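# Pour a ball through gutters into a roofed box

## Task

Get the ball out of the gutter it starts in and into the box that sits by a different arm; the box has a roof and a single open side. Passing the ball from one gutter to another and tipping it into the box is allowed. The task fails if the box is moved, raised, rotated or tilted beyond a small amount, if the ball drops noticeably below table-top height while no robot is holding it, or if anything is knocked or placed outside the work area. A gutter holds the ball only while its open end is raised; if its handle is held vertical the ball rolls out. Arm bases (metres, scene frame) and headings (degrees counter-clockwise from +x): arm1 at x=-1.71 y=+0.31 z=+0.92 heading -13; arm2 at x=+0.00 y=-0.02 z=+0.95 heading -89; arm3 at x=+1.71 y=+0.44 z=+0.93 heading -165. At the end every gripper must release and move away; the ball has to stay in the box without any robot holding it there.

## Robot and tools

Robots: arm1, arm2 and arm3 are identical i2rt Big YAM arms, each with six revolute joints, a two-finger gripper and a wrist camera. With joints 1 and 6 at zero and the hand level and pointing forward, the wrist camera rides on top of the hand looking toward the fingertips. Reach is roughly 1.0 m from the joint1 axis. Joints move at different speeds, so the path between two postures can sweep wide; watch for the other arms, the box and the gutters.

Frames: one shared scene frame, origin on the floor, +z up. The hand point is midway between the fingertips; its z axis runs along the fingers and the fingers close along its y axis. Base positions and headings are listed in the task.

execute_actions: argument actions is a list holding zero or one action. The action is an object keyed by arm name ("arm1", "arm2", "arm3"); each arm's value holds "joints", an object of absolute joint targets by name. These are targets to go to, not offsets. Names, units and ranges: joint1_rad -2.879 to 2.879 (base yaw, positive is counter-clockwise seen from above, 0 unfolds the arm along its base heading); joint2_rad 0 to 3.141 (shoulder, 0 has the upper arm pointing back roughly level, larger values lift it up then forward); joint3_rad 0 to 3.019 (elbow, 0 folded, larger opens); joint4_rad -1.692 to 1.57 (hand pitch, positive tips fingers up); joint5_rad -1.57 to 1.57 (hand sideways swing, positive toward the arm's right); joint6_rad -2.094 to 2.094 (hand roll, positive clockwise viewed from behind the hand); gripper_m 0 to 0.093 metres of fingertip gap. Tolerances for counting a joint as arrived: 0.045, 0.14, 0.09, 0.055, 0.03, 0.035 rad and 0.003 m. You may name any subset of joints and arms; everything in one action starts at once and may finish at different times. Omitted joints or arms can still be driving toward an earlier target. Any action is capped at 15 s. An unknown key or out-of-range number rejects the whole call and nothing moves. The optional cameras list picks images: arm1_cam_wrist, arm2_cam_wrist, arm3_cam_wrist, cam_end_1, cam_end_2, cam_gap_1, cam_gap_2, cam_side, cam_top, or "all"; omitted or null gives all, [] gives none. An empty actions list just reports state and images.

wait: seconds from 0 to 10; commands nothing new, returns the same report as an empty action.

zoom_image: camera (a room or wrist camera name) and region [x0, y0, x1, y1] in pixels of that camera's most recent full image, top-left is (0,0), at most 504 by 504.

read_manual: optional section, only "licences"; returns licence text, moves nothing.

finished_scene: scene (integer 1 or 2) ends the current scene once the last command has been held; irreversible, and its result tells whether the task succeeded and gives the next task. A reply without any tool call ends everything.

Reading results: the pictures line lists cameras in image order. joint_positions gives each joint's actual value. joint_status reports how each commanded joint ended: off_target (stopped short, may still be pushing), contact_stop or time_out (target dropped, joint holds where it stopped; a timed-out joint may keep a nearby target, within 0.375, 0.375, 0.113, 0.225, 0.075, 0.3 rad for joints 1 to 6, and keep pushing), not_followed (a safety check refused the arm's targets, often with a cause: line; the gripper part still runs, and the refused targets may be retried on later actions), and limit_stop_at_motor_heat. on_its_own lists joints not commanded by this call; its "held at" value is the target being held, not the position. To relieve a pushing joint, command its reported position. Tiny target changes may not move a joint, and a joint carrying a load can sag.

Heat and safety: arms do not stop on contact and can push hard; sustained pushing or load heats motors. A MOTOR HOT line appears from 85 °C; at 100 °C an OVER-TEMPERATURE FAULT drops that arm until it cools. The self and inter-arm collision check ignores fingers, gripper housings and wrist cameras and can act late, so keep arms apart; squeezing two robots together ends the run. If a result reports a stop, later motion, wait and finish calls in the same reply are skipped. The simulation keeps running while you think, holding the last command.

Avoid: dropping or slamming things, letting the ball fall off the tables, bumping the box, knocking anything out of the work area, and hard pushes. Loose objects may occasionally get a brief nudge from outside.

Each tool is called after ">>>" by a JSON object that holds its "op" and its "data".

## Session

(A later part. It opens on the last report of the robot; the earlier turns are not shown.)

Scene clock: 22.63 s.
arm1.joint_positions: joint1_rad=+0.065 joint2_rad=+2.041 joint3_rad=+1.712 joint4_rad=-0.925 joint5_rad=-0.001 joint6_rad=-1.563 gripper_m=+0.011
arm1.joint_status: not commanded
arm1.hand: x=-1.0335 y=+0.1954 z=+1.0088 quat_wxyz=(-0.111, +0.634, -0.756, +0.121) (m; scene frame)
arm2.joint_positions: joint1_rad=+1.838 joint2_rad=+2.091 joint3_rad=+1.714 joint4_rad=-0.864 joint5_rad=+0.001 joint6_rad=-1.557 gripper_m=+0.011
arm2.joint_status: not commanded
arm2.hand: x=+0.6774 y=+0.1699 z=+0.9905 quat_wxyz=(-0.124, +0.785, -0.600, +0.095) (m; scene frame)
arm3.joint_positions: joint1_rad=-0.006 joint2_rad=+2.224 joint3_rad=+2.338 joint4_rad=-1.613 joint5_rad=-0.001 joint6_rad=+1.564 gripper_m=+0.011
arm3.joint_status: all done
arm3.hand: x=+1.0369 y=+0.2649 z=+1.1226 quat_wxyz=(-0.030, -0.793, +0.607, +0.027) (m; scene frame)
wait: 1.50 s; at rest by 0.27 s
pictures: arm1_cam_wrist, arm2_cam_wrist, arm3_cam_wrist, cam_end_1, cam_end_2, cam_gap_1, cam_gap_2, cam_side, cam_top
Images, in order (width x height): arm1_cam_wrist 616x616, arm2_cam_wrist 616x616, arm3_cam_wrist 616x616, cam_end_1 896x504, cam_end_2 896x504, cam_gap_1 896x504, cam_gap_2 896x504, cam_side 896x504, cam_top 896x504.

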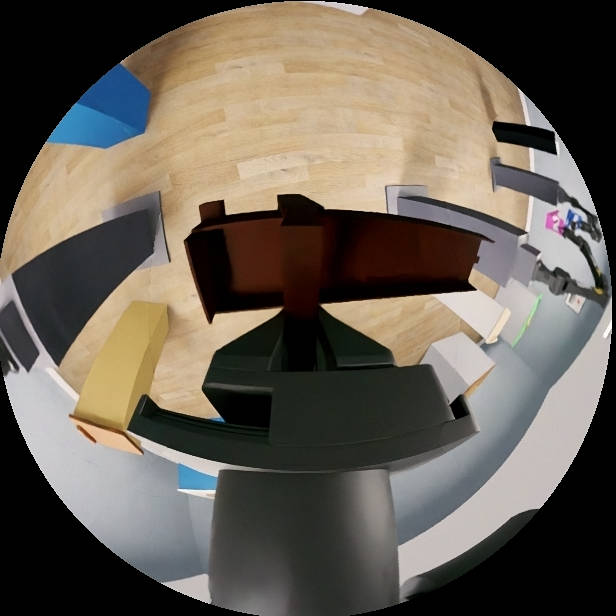

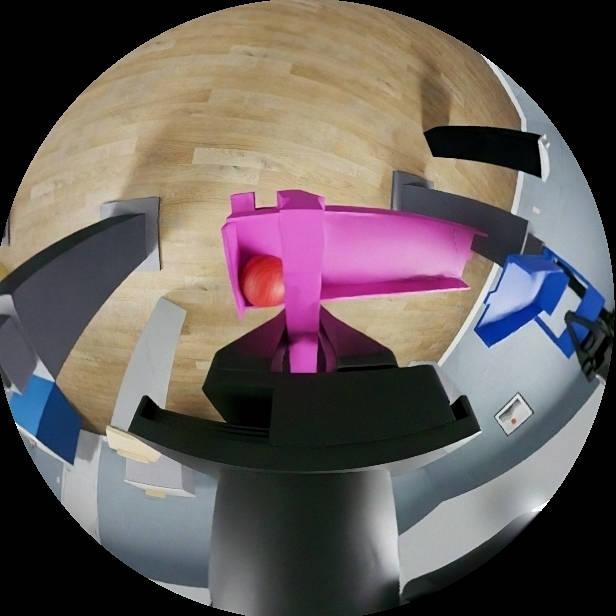

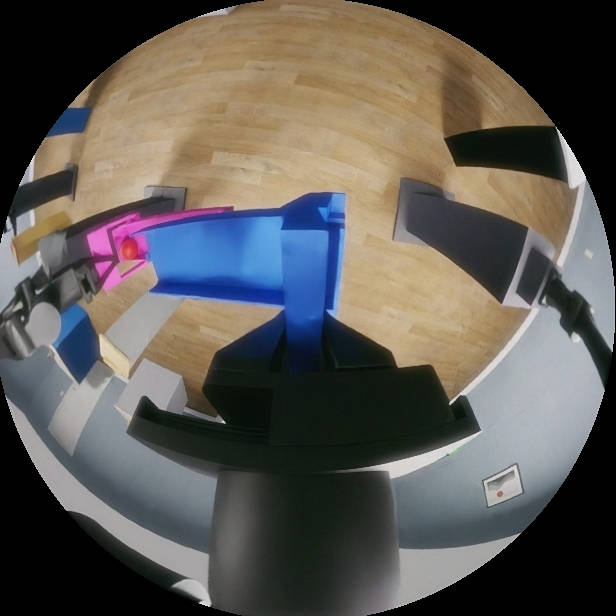

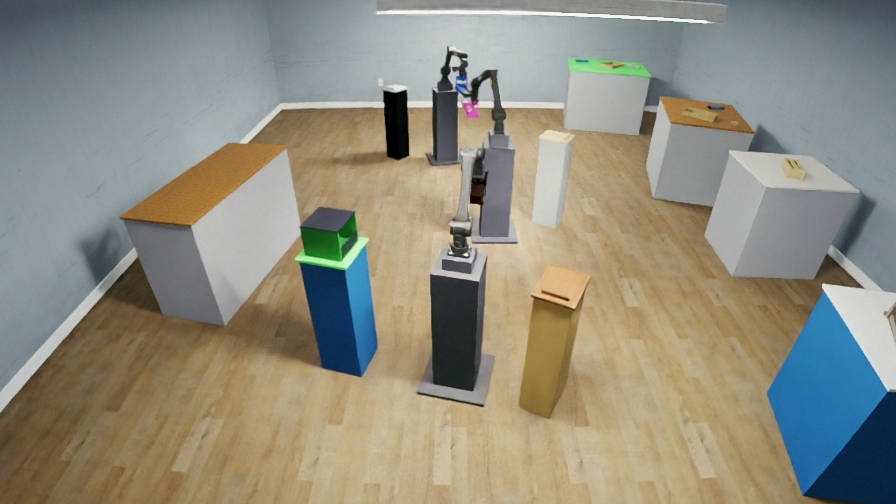

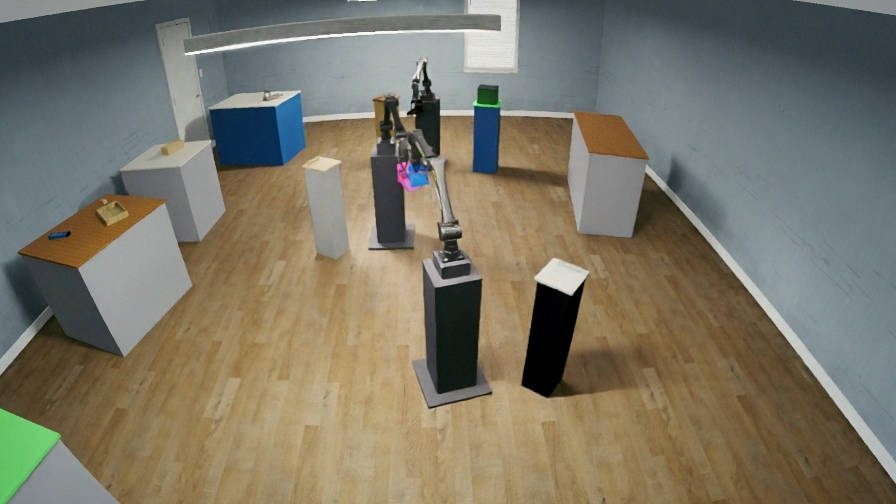

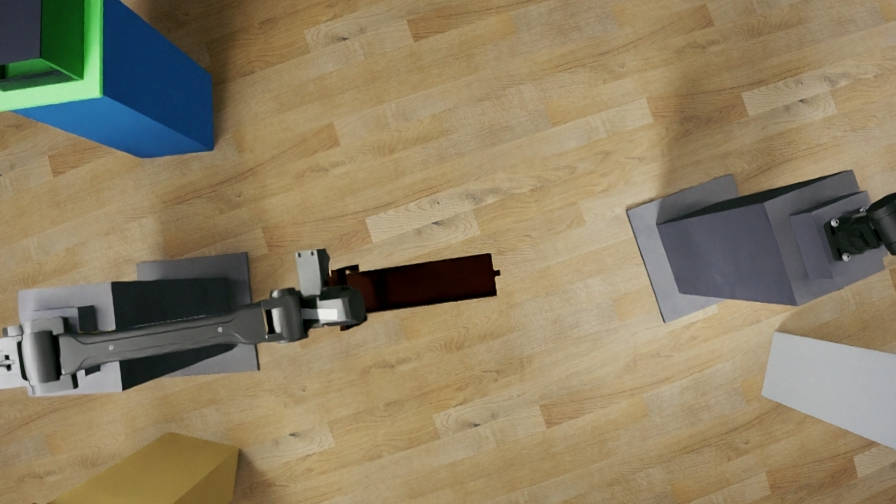

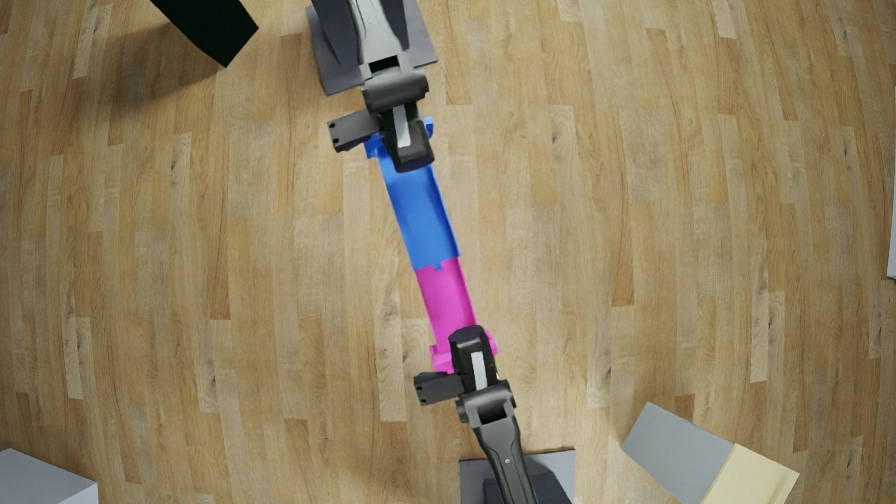

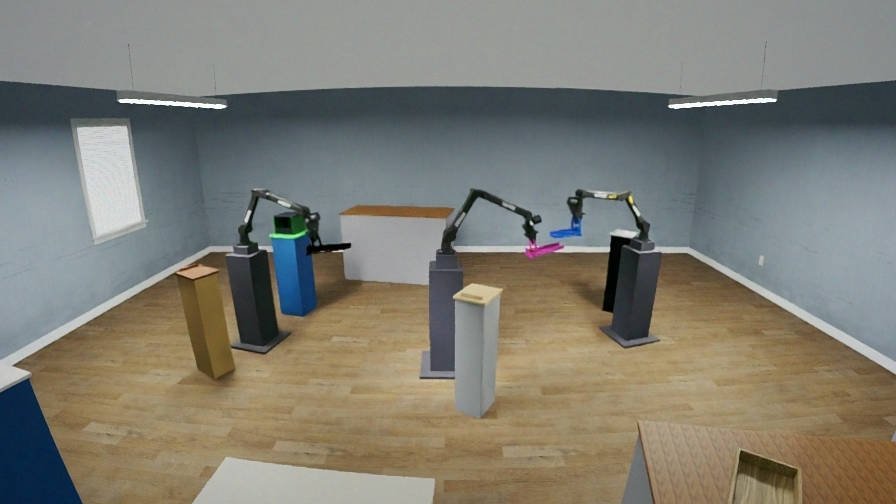

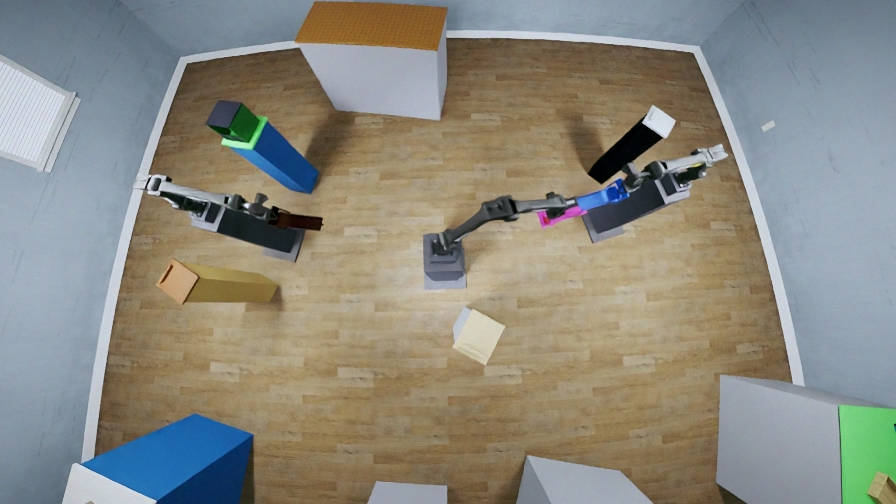

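>>> {"op": "execute_actions", "data": {"actions": [{"arm3":{"joints":{"joint1_rad":-2.14,"joint2_rad":1.78,"joint3_rad":1.66,"joint4_rad":-1.3,"joint5_rad":-0.22,"joint6_rad":0.33}},"arm2":{"joints":{"joint1_rad":1.5}}}], "cameras": []}}

>>> {"op": "execute_actions", "data": {"actions": [{"arm3":{"joints":{"joint2_rad":1.85,"joint3_rad":1.32,"joint4_rad":-0.92}},"arm2":{"joints":{"joint1_rad":-1.5,"joint2_rad":1.8,"joint3_rad":1.7,"joint4_rad":-0.88}}}], "cameras": []}}

>>> {"op": "execute_actions", "data": {"actions": [{"arm3":{"joints":{"gripper_m":0.09}},"arm2":{"joints":{"joint2_rad":2.0,"joint3_rad":2.13,"joint4_rad":-1.34}}}], "cameras": []}}

>>> {"op": "execute_actions", "data": {"actions": [{"arm3":{"joints":{"joint2_rad":1.5,"joint3_rad":1.5}},"arm2":{"joints":{"joint1_rad":-1.8}}}], "cameras": ["cam_side","cam_gap_1","cam_end_2"]}}

>>> {"op": "zoom_image", "data": {"camera": "cam_side", "region": [260, 170, 420, 270]}}

Scene clock: 25.13 s.
arm1.joint_positions: joint1_rad=+0.065 joint2_rad=+2.041 joint3_rad=+1.712 joint4_rad=-0.925 joint5_rad=-0.001 joint6_rad=-1.563 gripper_m=+0.011
arm1.joint_status: not commanded
arm1.hand: x=-1.0335 y=+0.1954 z=+1.0088 quat_wxyz=(-0.111, +0.634, -0.756, +0.121) (m; scene frame)
arm2.joint_positions: joint1_rad=+1.507 joint2_rad=+2.091 joint3_rad=+1.714 joint4_rad=-0.864 joint5_rad=+0.000 joint6_rad=-1.558 gripper_m=+0.011
arm2.joint_status: all done
arm2.hand: x=+0.7034 y=-0.0601 z=+0.9920 quat_wxyz=(-0.106, +0.676, -0.720, +0.116) (m; scene frame)
arm3.joint_positions: joint1_rad=-2.147 joint2_rad=+1.813 joint3_rad=+1.642 joint4_rad=-1.299 joint5_rad=-0.215 joint6_rad=+0.340 gripper_m=+0.011
arm3.joint_status: all done
arm3.hand: x=+1.8606 y=+1.0061 z=+1.1062 quat_wxyz=(-0.045, -0.444, +0.887, +0.115) (m; scene frame)
pictures: none
No camera images: the call's "cameras" was empty. Leave "cameras" out to get every camera's image.

Scene clock: 27.90 s.
arm1.joint_positions: joint1_rad=+0.065 joint2_rad=+2.041 joint3_rad=+1.712 joint4_rad=-0.925 joint5_rad=-0.001 joint6_rad=-1.563 gripper_m=+0.011
arm1.joint_status: not commanded
arm1.hand: x=-1.0335 y=+0.1954 z=+1.0088 quat_wxyz=(-0.111, +0.634, -0.756, +0.121) (m; scene frame)
arm2.joint_positions: joint1_rad=-1.506 joint2_rad=+1.836 joint3_rad=+1.679 joint4_rad=-0.875 joint5_rad=+0.003 joint6_rad=-1.558 gripper_m=+0.011
arm2.joint_status: all done
arm2.hand: x=-0.6850 y=-0.0743 z=+1.1678 quat_wxyz=(+0.183, -0.659, -0.701, +0.203) (m; scene frame)
arm3.joint_positions: joint1_rad=-2.146 joint2_rad=+1.866 joint3_rad=+1.300 joint4_rad=-0.936 joint5_rad=-0.218 joint6_rad=+0.338 gripper_m=+0.011
arm3.joint_status: all done
arm3.hand: x=+1.8450 y=+0.9662 z=+0.9574 quat_wxyz=(-0.057, -0.445, +0.888, +0.105) (m; scene frame)
pictures: none
No camera images: the call's "cameras" was empty. Leave "cameras" out to get every camera's image.

Scene clock: 29.23 s.
arm1.joint_positions: joint1_rad=+0.065 joint2_rad=+2.041 joint3_rad=+1.712 joint4_rad=-0.925 joint5_rad=-0.001 joint6_rad=-1.563 gripper_m=+0.011
arm1.joint_status: not commanded
arm1.hand: x=-1.0335 y=+0.1954 z=+1.0088 quat_wxyz=(-0.111, +0.634, -0.756, +0.121) (m; scene frame)
arm2.joint_positions: joint1_rad=-1.506 joint2_rad=+2.042 joint3_rad=+2.061 joint4_rad=-1.329 joint5_rad=+0.003 joint6_rad=-1.558 gripper_m=+0.011
arm2.joint_status: all done
arm2.hand: x=-0.6943 y=-0.0750 z=+1.1669 quat_wxyz=(+0.091, -0.678, -0.722, +0.103) (m; scene frame)
arm3.joint_positions: joint1_rad=-2.146 joint2_rad=+1.865 joint3_rad=+1.300 joint4_rad=-0.934 joint5_rad=-0.218 joint6_rad=+0.338 gripper_m=+0.090
arm3.joint_status: all done
arm3.hand: x=+1.8451 y=+0.9665 z=+0.9576 quat_wxyz=(-0.056, -0.445, +0.888, +0.106) (m; scene frame)
pictures: none
No camera images: the call's "cameras" was empty. Leave "cameras" out to get every camera's image.

Scene clock: 30.93 s.
arm1.joint_positions: joint1_rad=+0.065 joint2_rad=+2.041 joint3_rad=+1.712 joint4_rad=-0.925 joint5_rad=-0.001 joint6_rad=-1.563 gripper_m=+0.011
arm1.joint_status: not commanded
arm1.hand: x=-1.0335 y=+0.1954 z=+1.0088 quat_wxyz=(-0.111, +0.634, -0.756, +0.121) (m; scene frame)
arm2.joint_positions: joint1_rad=-1.794 joint2_rad=+2.042 joint3_rad=+2.061 joint4_rad=-1.329 joint5_rad=+0.000 joint6_rad=-1.559 gripper_m=+0.011
arm2.joint_status: all done
arm2.hand: x=-0.6808 y=+0.1248 z=+1.1651 quat_wxyz=(+0.102, -0.774, -0.618, +0.090) (m; scene frame)
arm3.joint_positions: joint1_rad=-2.146 joint2_rad=+1.502 joint3_rad=+1.490 joint4_rad=-0.928 joint5_rad=-0.218 joint6_rad=+0.338 gripper_m=+0.090
arm3.joint_status: all done
arm3.hand: x=+1.8639 y=+1.0140 z=+1.2432 quat_wxyz=(+0.138, -0.448, +0.832, +0.297) (m; scene frame)
pictures: cam_end_2, cam_gap_1, cam_side
Images, in order (width x height): cam_end_2 896x504, cam_gap_1 896x504, cam_side 896x504.

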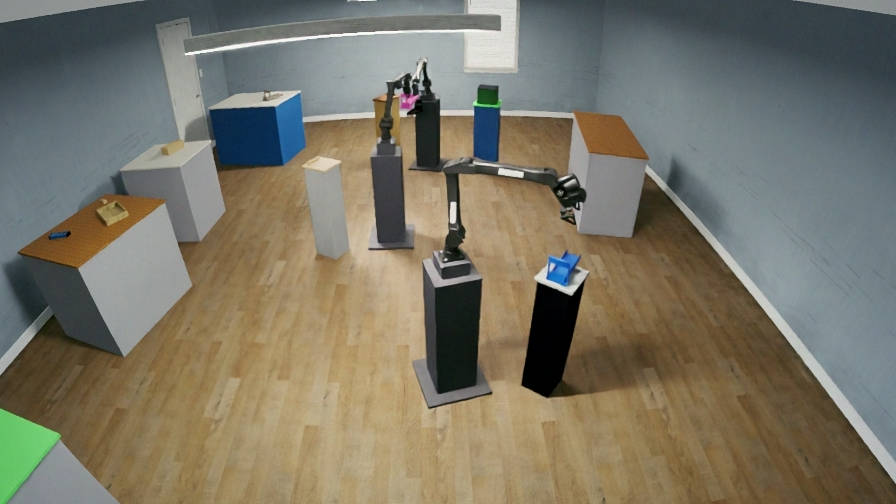

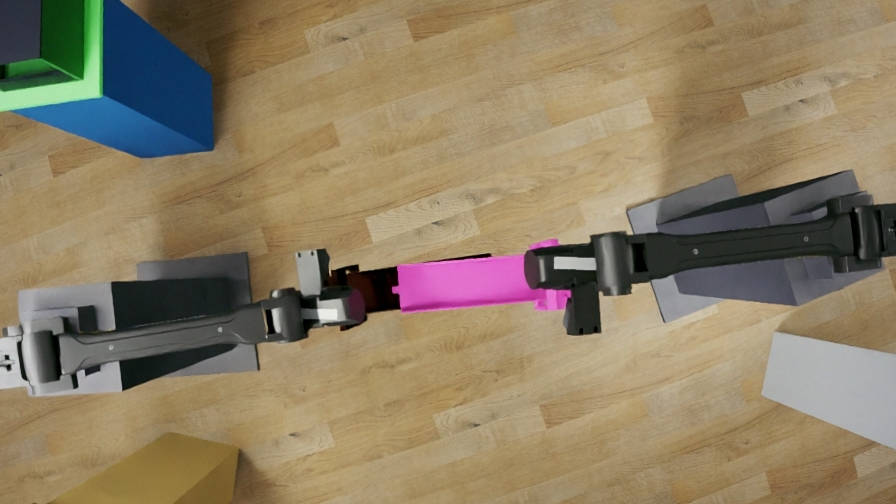

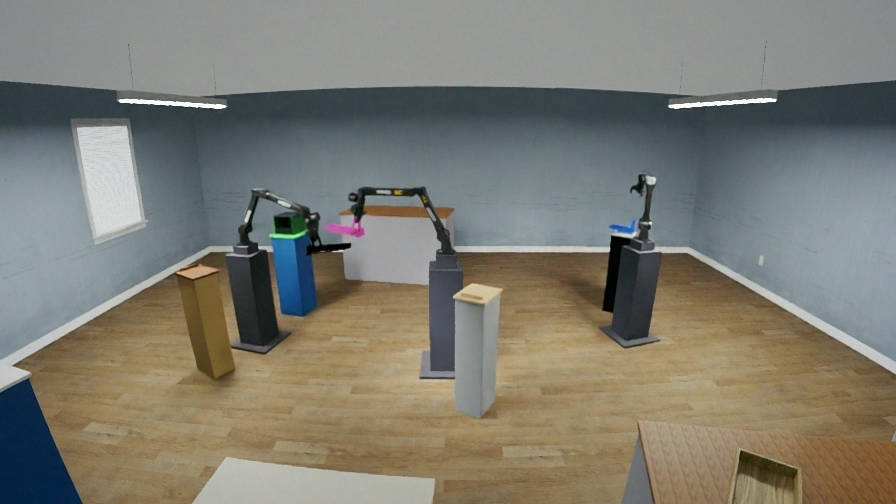

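Region (260, 170, 420, 270) of cam_side's 896x504 image, scaled by 3.150, with more detail than that image has; it fills the top 315 rows of this view, and the rest is white.

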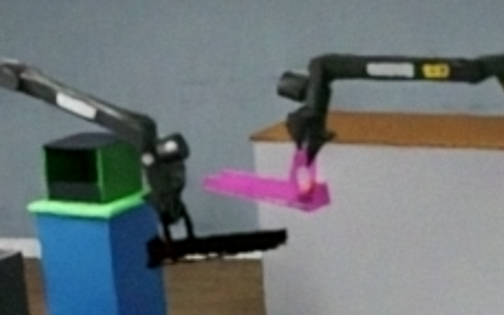

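>>> {"op": "execute_actions", "data": {"actions": [{"arm2":{"joints":{"joint4_rad":-1.55}}}], "cameras": []}}

>>> {"op": "wait", "data": {"seconds": 1.5}}

>>> {"op": "execute_actions", "data": {"actions": [{"arm2":{"joints":{"joint1_rad":0.52,"joint2_rad":1.78,"joint3_rad":1.66,"joint4_rad":-1.35,"joint5_rad":0.18,"joint6_rad":-0.49}},"arm1":{"joints":{"joint2_rad":0.57,"joint3_rad":0.69,"joint4_rad":-1.05}}}], "cameras": ["arm1_cam_wrist"]}}

>>> {"op": "execute_actions", "data": {"actions": [{"arm2":{"joints":{"joint2_rad":1.8,"joint3_rad":1.29,"joint4_rad":-0.92}},"arm1":{"joints":{"joint4_rad":-1.32}}}], "cameras": []}}

>>> {"op": "execute_actions", "data": {"actions": [{"arm1":{"joints":{"joint1_rad":1.48}}}], "cameras": ["cam_end_1","arm1_cam_wrist","arm2_cam_wrist","cam_top"]}}

>>> {"op": "zoom_image", "data": {"camera": "cam_end_1", "region": [270, 120, 510, 290]}}

Scene clock: 32.20 s.
arm1.joint_positions: joint1_rad=+0.065 joint2_rad=+2.041 joint3_rad=+1.712 joint4_rad=-0.925 joint5_rad=-0.001 joint6_rad=-1.563 gripper_m=+0.011
arm1.joint_status: not commanded
arm1.hand: x=-1.0335 y=+0.1954 z=+1.0088 quat_wxyz=(-0.111, +0.634, -0.756, +0.121) (m; scene frame)
arm2.joint_positions: joint1_rad=-1.794 joint2_rad=+2.042 joint3_rad=+2.061 joint4_rad=-1.537 joint5_rad=+0.000 joint6_rad=-1.559 gripper_m=+0.011
arm2.joint_status: all done
arm2.hand: x=-0.6317 y=+0.1142 z=+1.1566 quat_wxyz=(+0.022, -0.781, -0.624, +0.025) (m; scene frame)
arm3.joint_positions: joint1_rad=-2.146 joint2_rad=+1.502 joint3_rad=+1.490 joint4_rad=-0.928 joint5_rad=-0.218 joint6_rad=+0.338 gripper_m=+0.090
arm3.joint_status: not commanded
arm3.hand: x=+1.8639 y=+1.0140 z=+1.2432 quat_wxyz=(+0.138, -0.448, +0.832, +0.297) (m; scene frame)
pictures: none
No camera images: the call's "cameras" was empty. Leave "cameras" out to get every camera's image.

Scene clock: 33.70 s.
arm1.joint_positions: joint1_rad=+0.065 joint2_rad=+2.041 joint3_rad=+1.712 joint4_rad=-0.922 joint5_rad=+0.002 joint6_rad=-1.565 gripper_m=+0.011
arm1.joint_status: not commanded
arm1.hand: x=-1.0330 y=+0.1950 z=+1.0090 quat_wxyz=(-0.110, +0.635, -0.755, +0.123) (m; scene frame)
arm2.joint_positions: joint1_rad=-1.794 joint2_rad=+2.042 joint3_rad=+2.061 joint4_rad=-1.538 joint5_rad=+0.000 joint6_rad=-1.559 gripper_m=+0.011
arm2.joint_status: all done
arm2.hand: x=-0.6313 y=+0.1141 z=+1.1565 quat_wxyz=(+0.021, -0.781, -0.624, +0.024) (m; scene frame)
arm3.joint_positions: joint1_rad=-2.146 joint2_rad=+1.502 joint3_rad=+1.490 joint4_rad=-0.928 joint5_rad=-0.218 joint6_rad=+0.338 gripper_m=+0.090
arm3.joint_status: not commanded
arm3.hand: x=+1.8639 y=+1.0140 z=+1.2432 quat_wxyz=(+0.138, -0.448, +0.832, +0.297) (m; scene frame)
wait: 1.50 s; at rest by 0.27 s
pictures: arm1_cam_wrist, arm2_cam_wrist, arm3_cam_wrist, cam_end_1, cam_end_2, cam_gap_1, cam_gap_2, cam_side, cam_top
Images, in order (width x height): arm1_cam_wrist 616x616, arm2_cam_wrist 616x616, arm3_cam_wrist 616x616, cam_end_1 896x504, cam_end_2 896x504, cam_gap_1 896x504, cam_gap_2 896x504, cam_side 896x504, cam_top 896x504.

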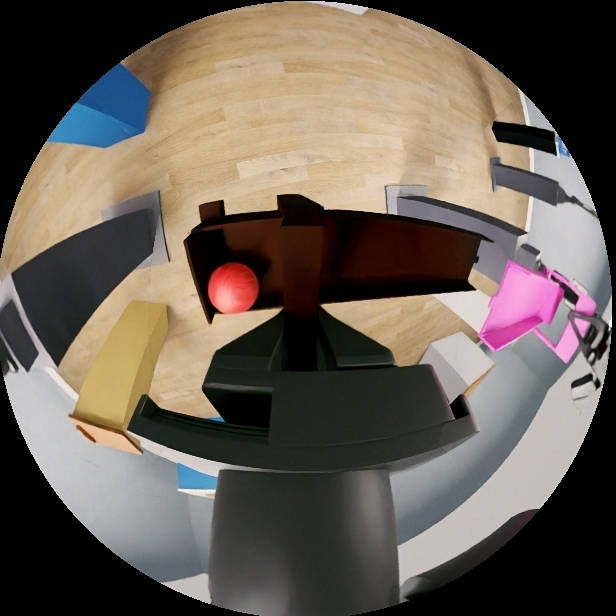

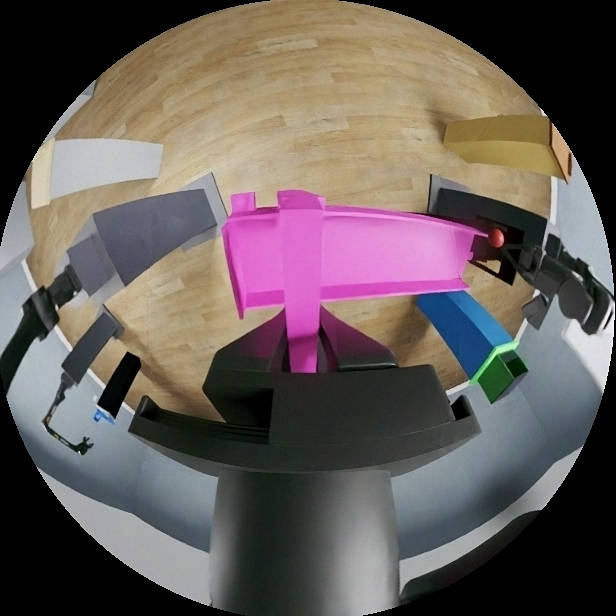

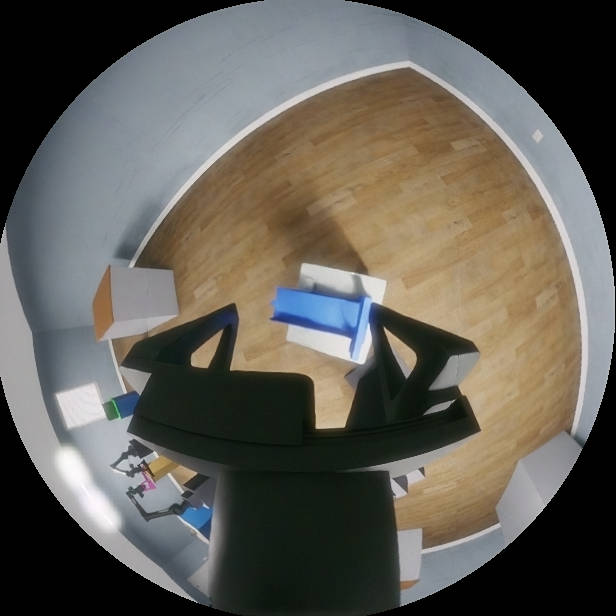

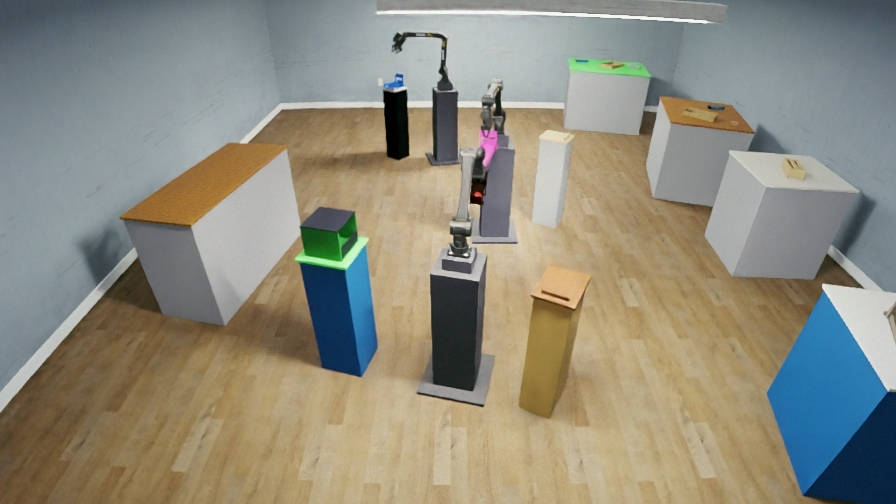

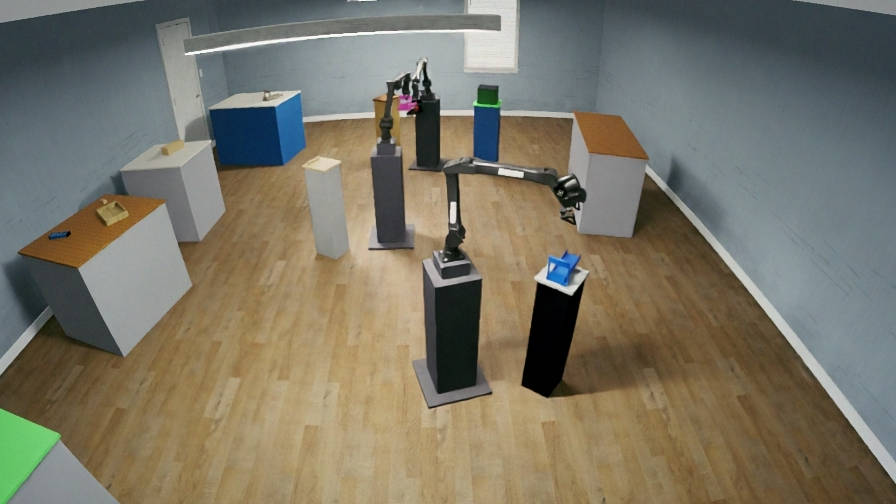

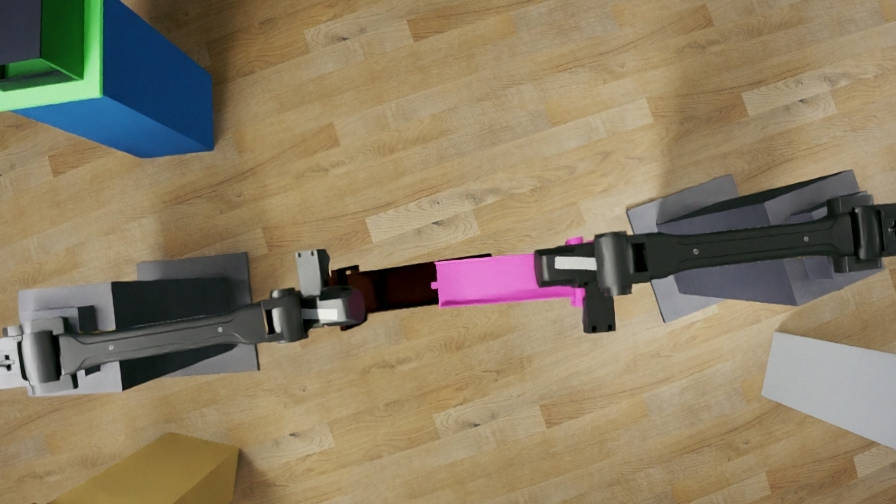

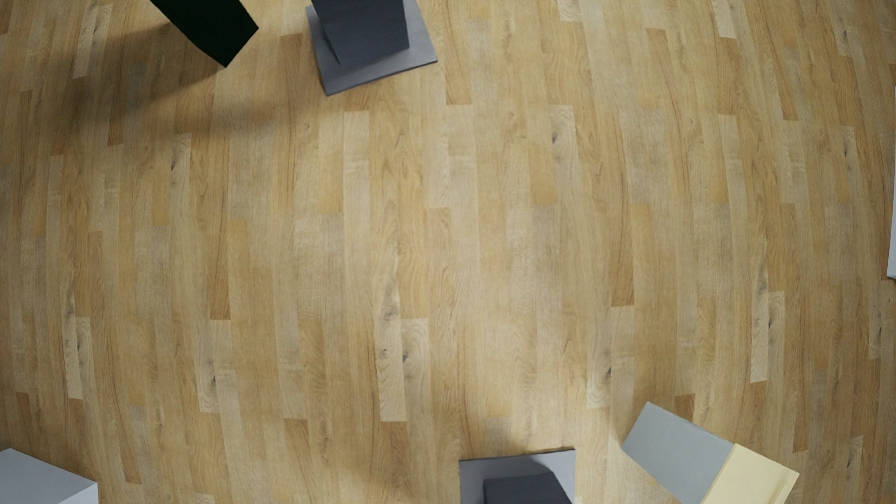

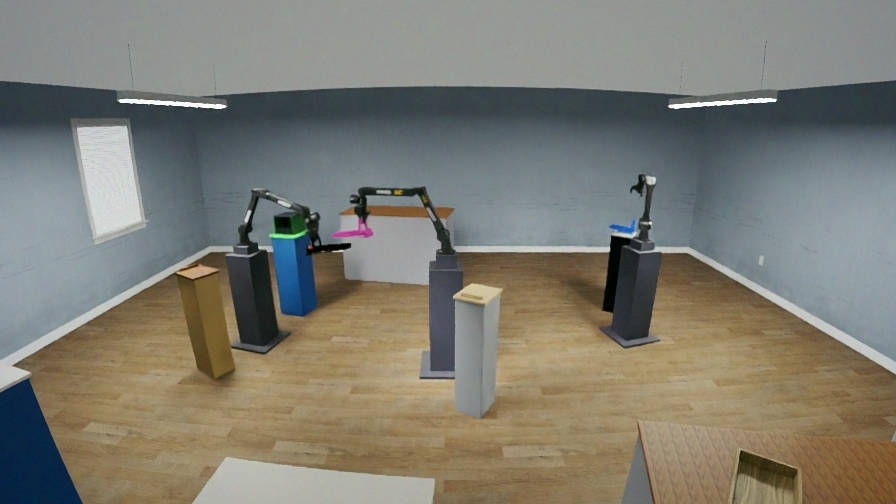

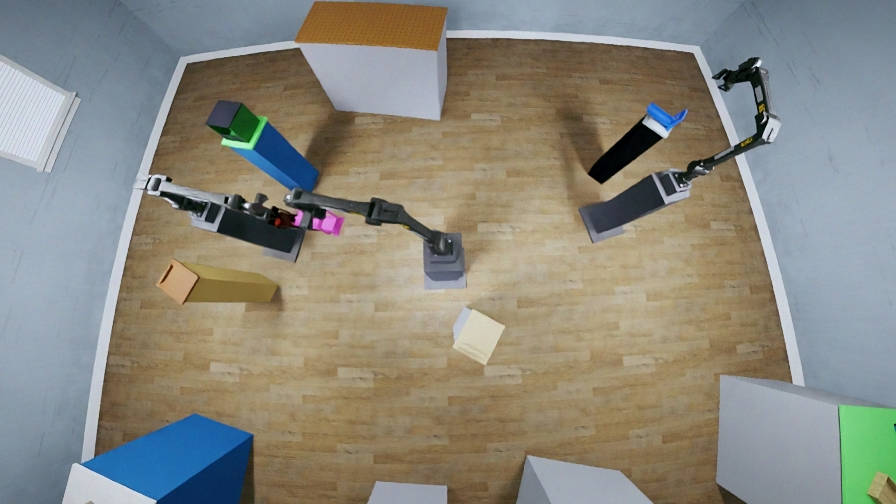

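Scene clock: 36.03 s.
arm1.joint_positions: joint1_rad=+0.065 joint2_rad=+0.575 joint3_rad=+0.676 joint4_rad=-1.049 joint5_rad=+0.002 joint6_rad=-1.566 gripper_m=+0.011
arm1.joint_status: all done
arm1.hand: x=-1.4574 y=+0.2639 z=+1.1560 quat_wxyz=(-0.206, +0.611, -0.727, +0.235) (m; scene frame)
arm2.joint_positions: joint1_rad=+0.528 joint2_rad=+1.822 joint3_rad=+1.658 joint4_rad=-1.356 joint5_rad=+0.175 joint6_rad=-0.507 gripper_m=+0.011
arm2.joint_status: all done
arm2.hand: x=+0.2698 y=-0.5276 z=+1.1253 quat_wxyz=(+0.049, -0.260, -0.961, +0.086) (m; scene frame)
arm3.joint_positions: joint1_rad=-2.146 joint2_rad=+1.502 joint3_rad=+1.490 joint4_rad=-0.928 joint5_rad=-0.218 joint6_rad=+0.338 gripper_m=+0.090
arm3.joint_status: not commanded
arm3.hand: x=+1.8639 y=+1.0140 z=+1.2432 quat_wxyz=(+0.138, -0.448, +0.832, +0.297) (m; scene frame)
pictures: arm1_cam_wrist
Images, in order (width x height): arm1_cam_wrist 616x616.

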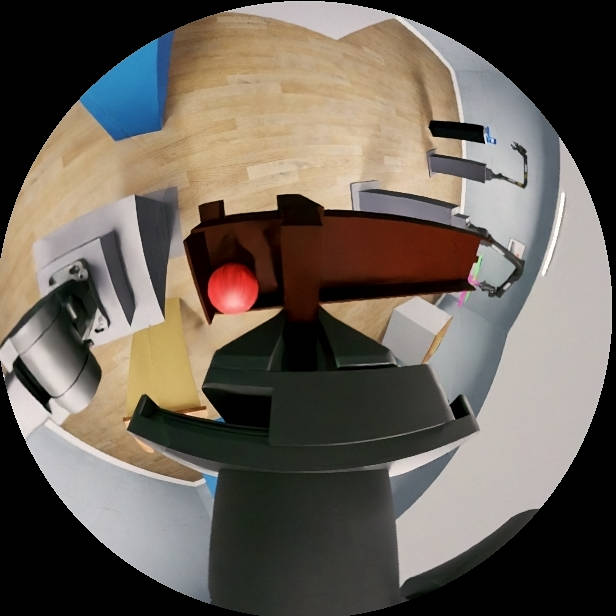

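Scene clock: 37.20 s.
arm1.joint_positions: joint1_rad=+0.065 joint2_rad=+0.575 joint3_rad=+0.676 joint4_rad=-1.311 joint5_rad=+0.002 joint6_rad=-1.566 gripper_m=+0.011
arm1.joint_status: all done
arm1.hand: x=-1.5128 y=+0.2735 z=+1.1250 quat_wxyz=(-0.124, +0.633, -0.752, +0.139) (m; scene frame)
arm2.joint_positions: joint1_rad=+0.528 joint2_rad=+1.822 joint3_rad=+1.281 joint4_rad=-0.941 joint5_rad=+0.177 joint6_rad=-0.505 gripper_m=+0.011
arm2.joint_status: all done
arm2.hand: x=+0.2471 y=-0.4945 z=+0.9918 quat_wxyz=(+0.035, -0.262, -0.959, +0.100) (m; scene frame)
arm3.joint_positions: joint1_rad=-2.146 joint2_rad=+1.502 joint3_rad=+1.490 joint4_rad=-0.928 joint5_rad=-0.218 joint6_rad=+0.338 gripper_m=+0.090
arm3.joint_status: not commanded
arm3.hand: x=+1.8639 y=+1.0140 z=+1.2432 quat_wxyz=(+0.138, -0.448, +0.832, +0.297) (m; scene frame)
pictures: none
No camera images: the call's "cameras" was empty. Leave "cameras" out to get every camera's image.

Scene clock: 38.90 s.
arm1.joint_positions: joint1_rad=+1.469 joint2_rad=+0.575 joint3_rad=+0.676 joint4_rad=-1.311 joint5_rad=+0.000 joint6_rad=-1.566 gripper_m=+0.011
arm1.joint_status: all done
arm1.hand: x=-1.6495 y=+0.5046 z=+1.1251 quat_wxyz=(-0.183, +0.969, -0.164, +0.035) (m; scene frame)
arm2.joint_positions: joint1_rad=+0.528 joint2_rad=+1.822 joint3_rad=+1.281 joint4_rad=-0.941 joint5_rad=+0.177 joint6_rad=-0.505 gripper_m=+0.011
arm2.joint_status: not commanded
arm2.hand: x=+0.2471 y=-0.4945 z=+0.9918 quat_wxyz=(+0.035, -0.262, -0.959, +0.100) (m; scene frame)
arm3.joint_positions: joint1_rad=-2.146 joint2_rad=+1.502 joint3_rad=+1.490 joint4_rad=-0.928 joint5_rad=-0.218 joint6_rad=+0.338 gripper_m=+0.090
arm3.joint_status: not commanded
arm3.hand: x=+1.8639 y=+1.0140 z=+1.2432 quat_wxyz=(+0.138, -0.448, +0.832, +0.297) (m; scene frame)
pictures: arm1_cam_wrist, arm2_cam_wrist, cam_end_1, cam_top
Images, in order (width x height): arm1_cam_wrist 616x616, arm2_cam_wrist 616x616, cam_end_1 896x504, cam_top 896x504.

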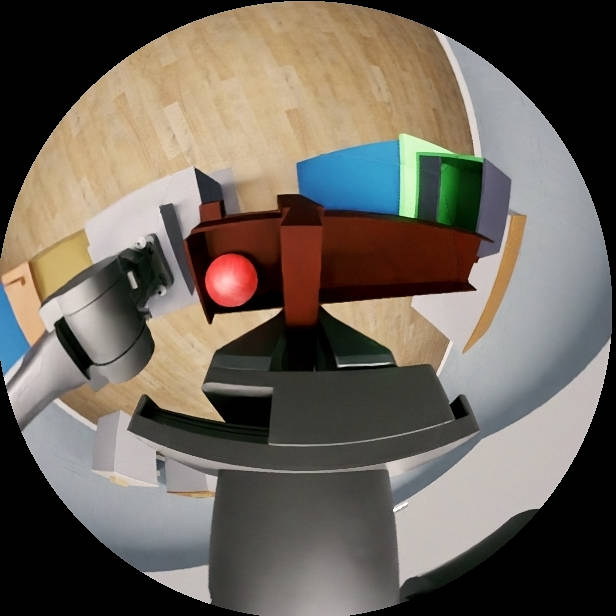

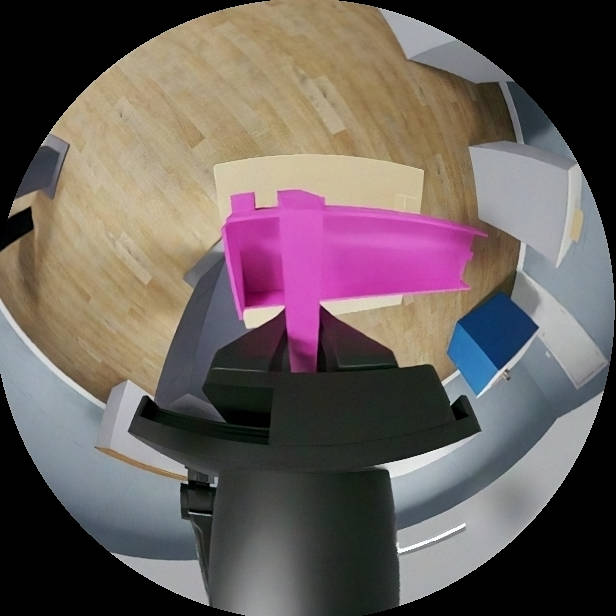

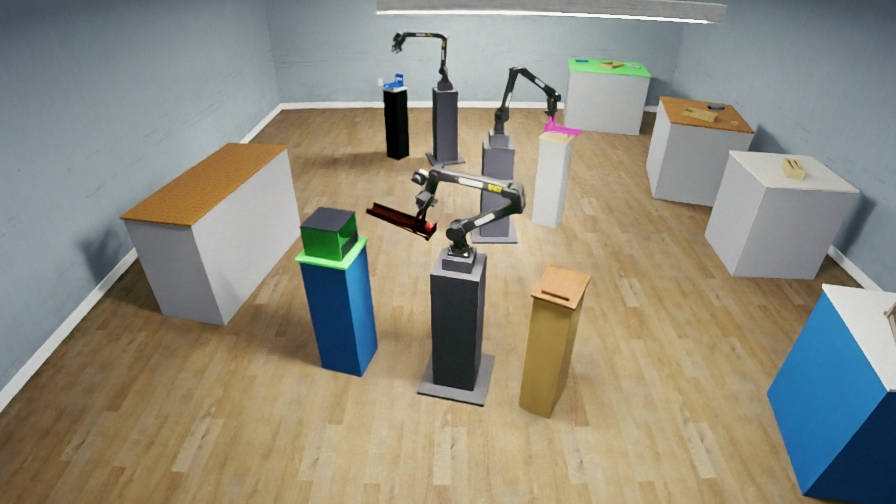

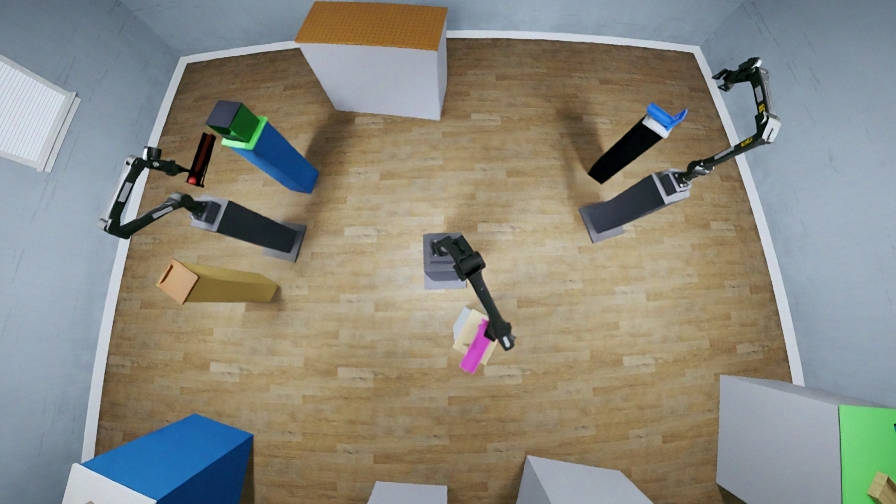

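Region (270, 120, 510, 290) of cam_end_1's 896x504 image, scaled by 2.100, with more detail than that image has; it fills the top 357 rows of this view, and the rest is white.

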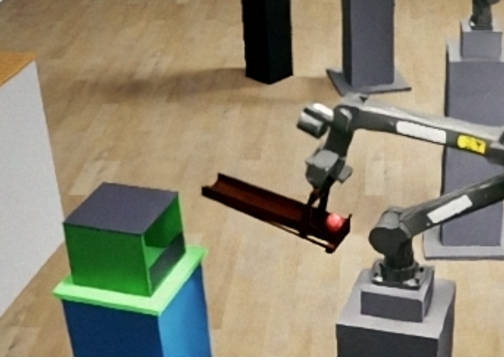

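>>> {"op": "execute_actions", "data": {"actions": [{"arm2":{"joints":{"joint1_rad":0.49,"joint2_rad":1.84}},"arm1":{"joints":{"joint1_rad":1.6,"joint2_rad":0.67,"joint3_rad":0.61,"joint4_rad":-1.22}}}], "cameras": ["cam_end_1","arm1_cam_wrist"]}}

>>> {"op": "zoom_image", "data": {"camera": "cam_end_1", "region": [270, 120, 510, 290]}}

Scene clock: 39.87 s.
arm1.joint_positions: joint1_rad=+1.590 joint2_rad=+0.686 joint3_rad=+0.595 joint4_rad=-1.243 joint5_rad=+0.000 joint6_rad=-1.566 gripper_m=+0.011
arm1.joint_status: all done
arm1.hand: x=-1.6727 y=+0.5137 z=+1.0720 quat_wxyz=(-0.122, +0.987, -0.106, +0.019) (m; scene frame)
arm2.joint_positions: joint1_rad=+0.491 joint2_rad=+1.844 joint3_rad=+1.281 joint4_rad=-0.941 joint5_rad=+0.177 joint6_rad=-0.505 gripper_m=+0.011
arm2.joint_status: all done
arm2.hand: x=+0.2286 y=-0.5015 z=+0.9809 quat_wxyz=(+0.045, -0.279, -0.955, +0.092) (m; scene frame)
arm3.joint_positions: joint1_rad=-2.146 joint2_rad=+1.502 joint3_rad=+1.490 joint4_rad=-0.928 joint5_rad=-0.218 joint6_rad=+0.338 gripper_m=+0.090
arm3.joint_status: not commanded
arm3.hand: x=+1.8639 y=+1.0140 z=+1.2432 quat_wxyz=(+0.138, -0.448, +0.832, +0.297) (m; scene frame)
pictures: arm1_cam_wrist, cam_end_1
Images, in order (width x height): arm1_cam_wrist 616x616, cam_end_1 896x504.

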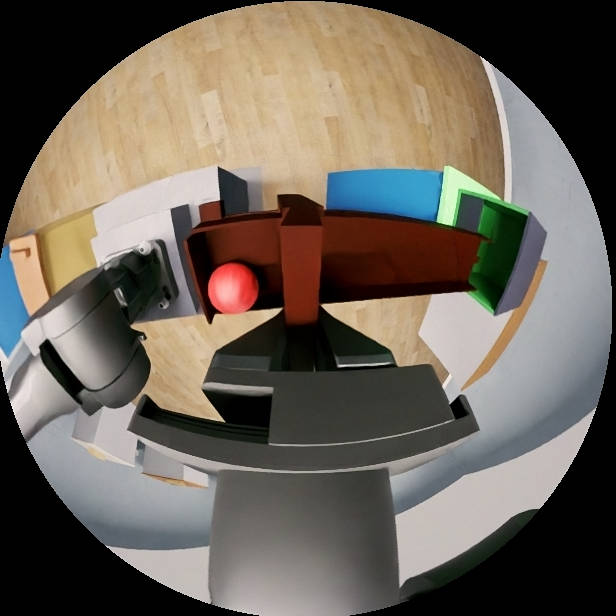

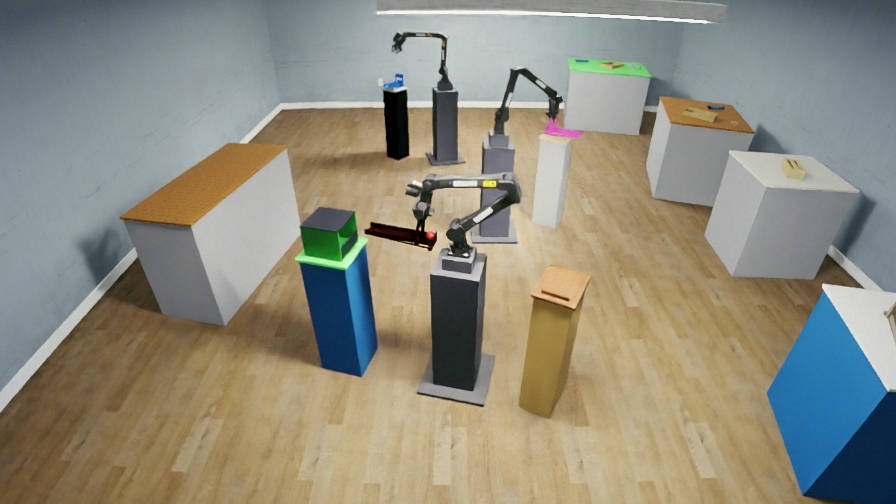

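Region (270, 120, 510, 290) of cam_end_1's 896x504 image, scaled by 2.100, with more detail than that image has; it fills the top 357 rows of this view, and the rest is white.

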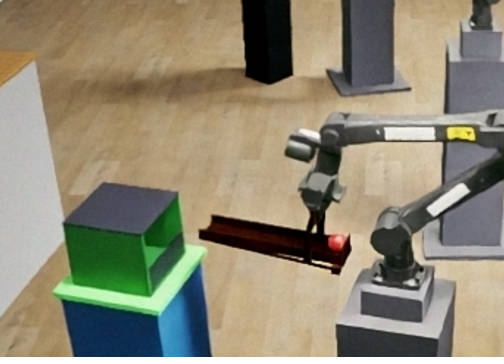

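>>> {"op": "execute_actions", "data": {"actions": [{"arm2":{"joints":{"gripper_m":0.09}},"arm1":{"joints":{"joint1_rad":1.63,"joint2_rad":0.95,"joint3_rad":0.73,"joint4_rad":-1.03}}}], "cameras": ["cam_end_1","arm1_cam_wrist"]}}

>>> {"op": "zoom_image", "data": {"camera": "cam_end_1", "region": [270, 120, 510, 290]}}

Scene clock: 40.90 s.
arm1.joint_positions: joint1_rad=+1.617 joint2_rad=+0.963 joint3_rad=+0.680 joint4_rad=-1.047 joint5_rad=+0.000 joint6_rad=-1.566 gripper_m=+0.011
arm1.joint_status: all done
arm1.hand: x=-1.6639 y=+0.5907 z=+1.0582 quat_wxyz=(-0.124, +0.988, -0.093, +0.017) (m; scene frame)
arm2.joint_positions: joint1_rad=+0.491 joint2_rad=+1.844 joint3_rad=+1.281 joint4_rad=-0.939 joint5_rad=+0.178 joint6_rad=-0.505 gripper_m=+0.090
arm2.joint_status: all done
arm2.hand: x=+0.2287 y=-0.5020 z=+0.9810 quat_wxyz=(+0.044, -0.279, -0.955, +0.093) (m; scene frame)
arm3.joint_positions: joint1_rad=-2.146 joint2_rad=+1.502 joint3_rad=+1.490 joint4_rad=-0.928 joint5_rad=-0.218 joint6_rad=+0.338 gripper_m=+0.090
arm3.joint_status: not commanded
arm3.hand: x=+1.8639 y=+1.0140 z=+1.2432 quat_wxyz=(+0.138, -0.448, +0.832, +0.297) (m; scene frame)
pictures: arm1_cam_wrist, cam_end_1
Images, in order (width x height): arm1_cam_wrist 616x616, cam_end_1 896x504.

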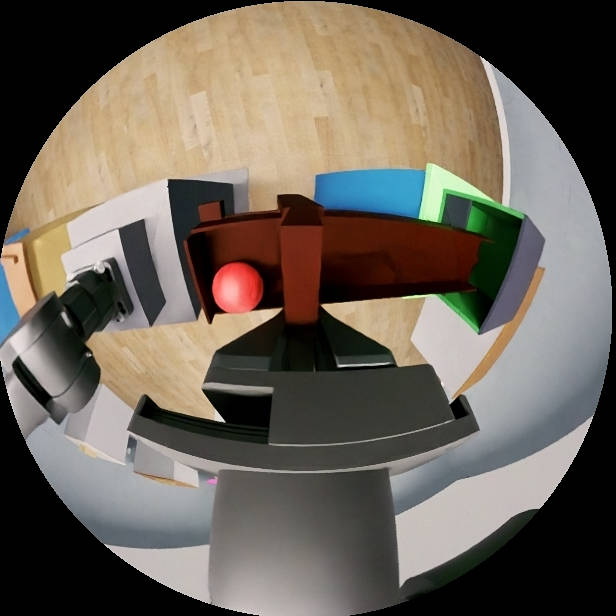

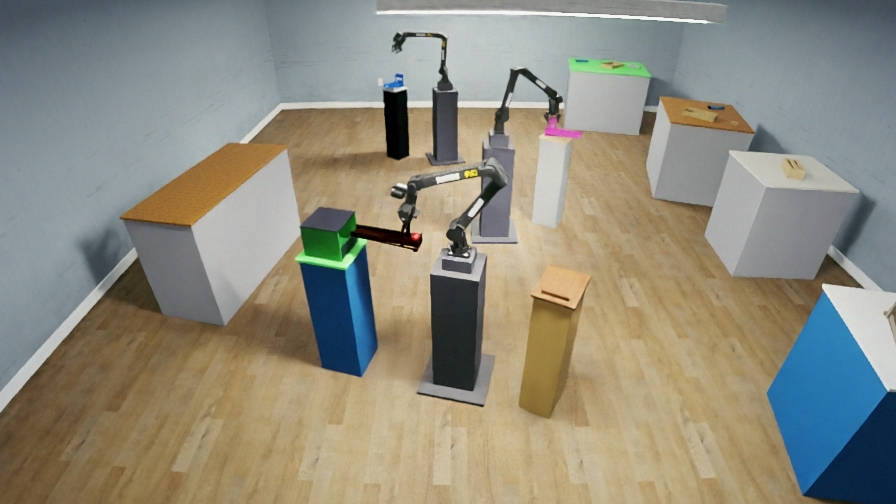

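Region (270, 120, 510, 290) of cam_end_1's 896x504 image, scaled by 2.100, with more detail than that image has; it fills the top 357 rows of this view, and the rest is white.

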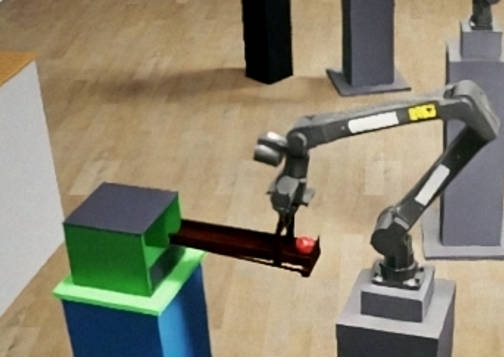

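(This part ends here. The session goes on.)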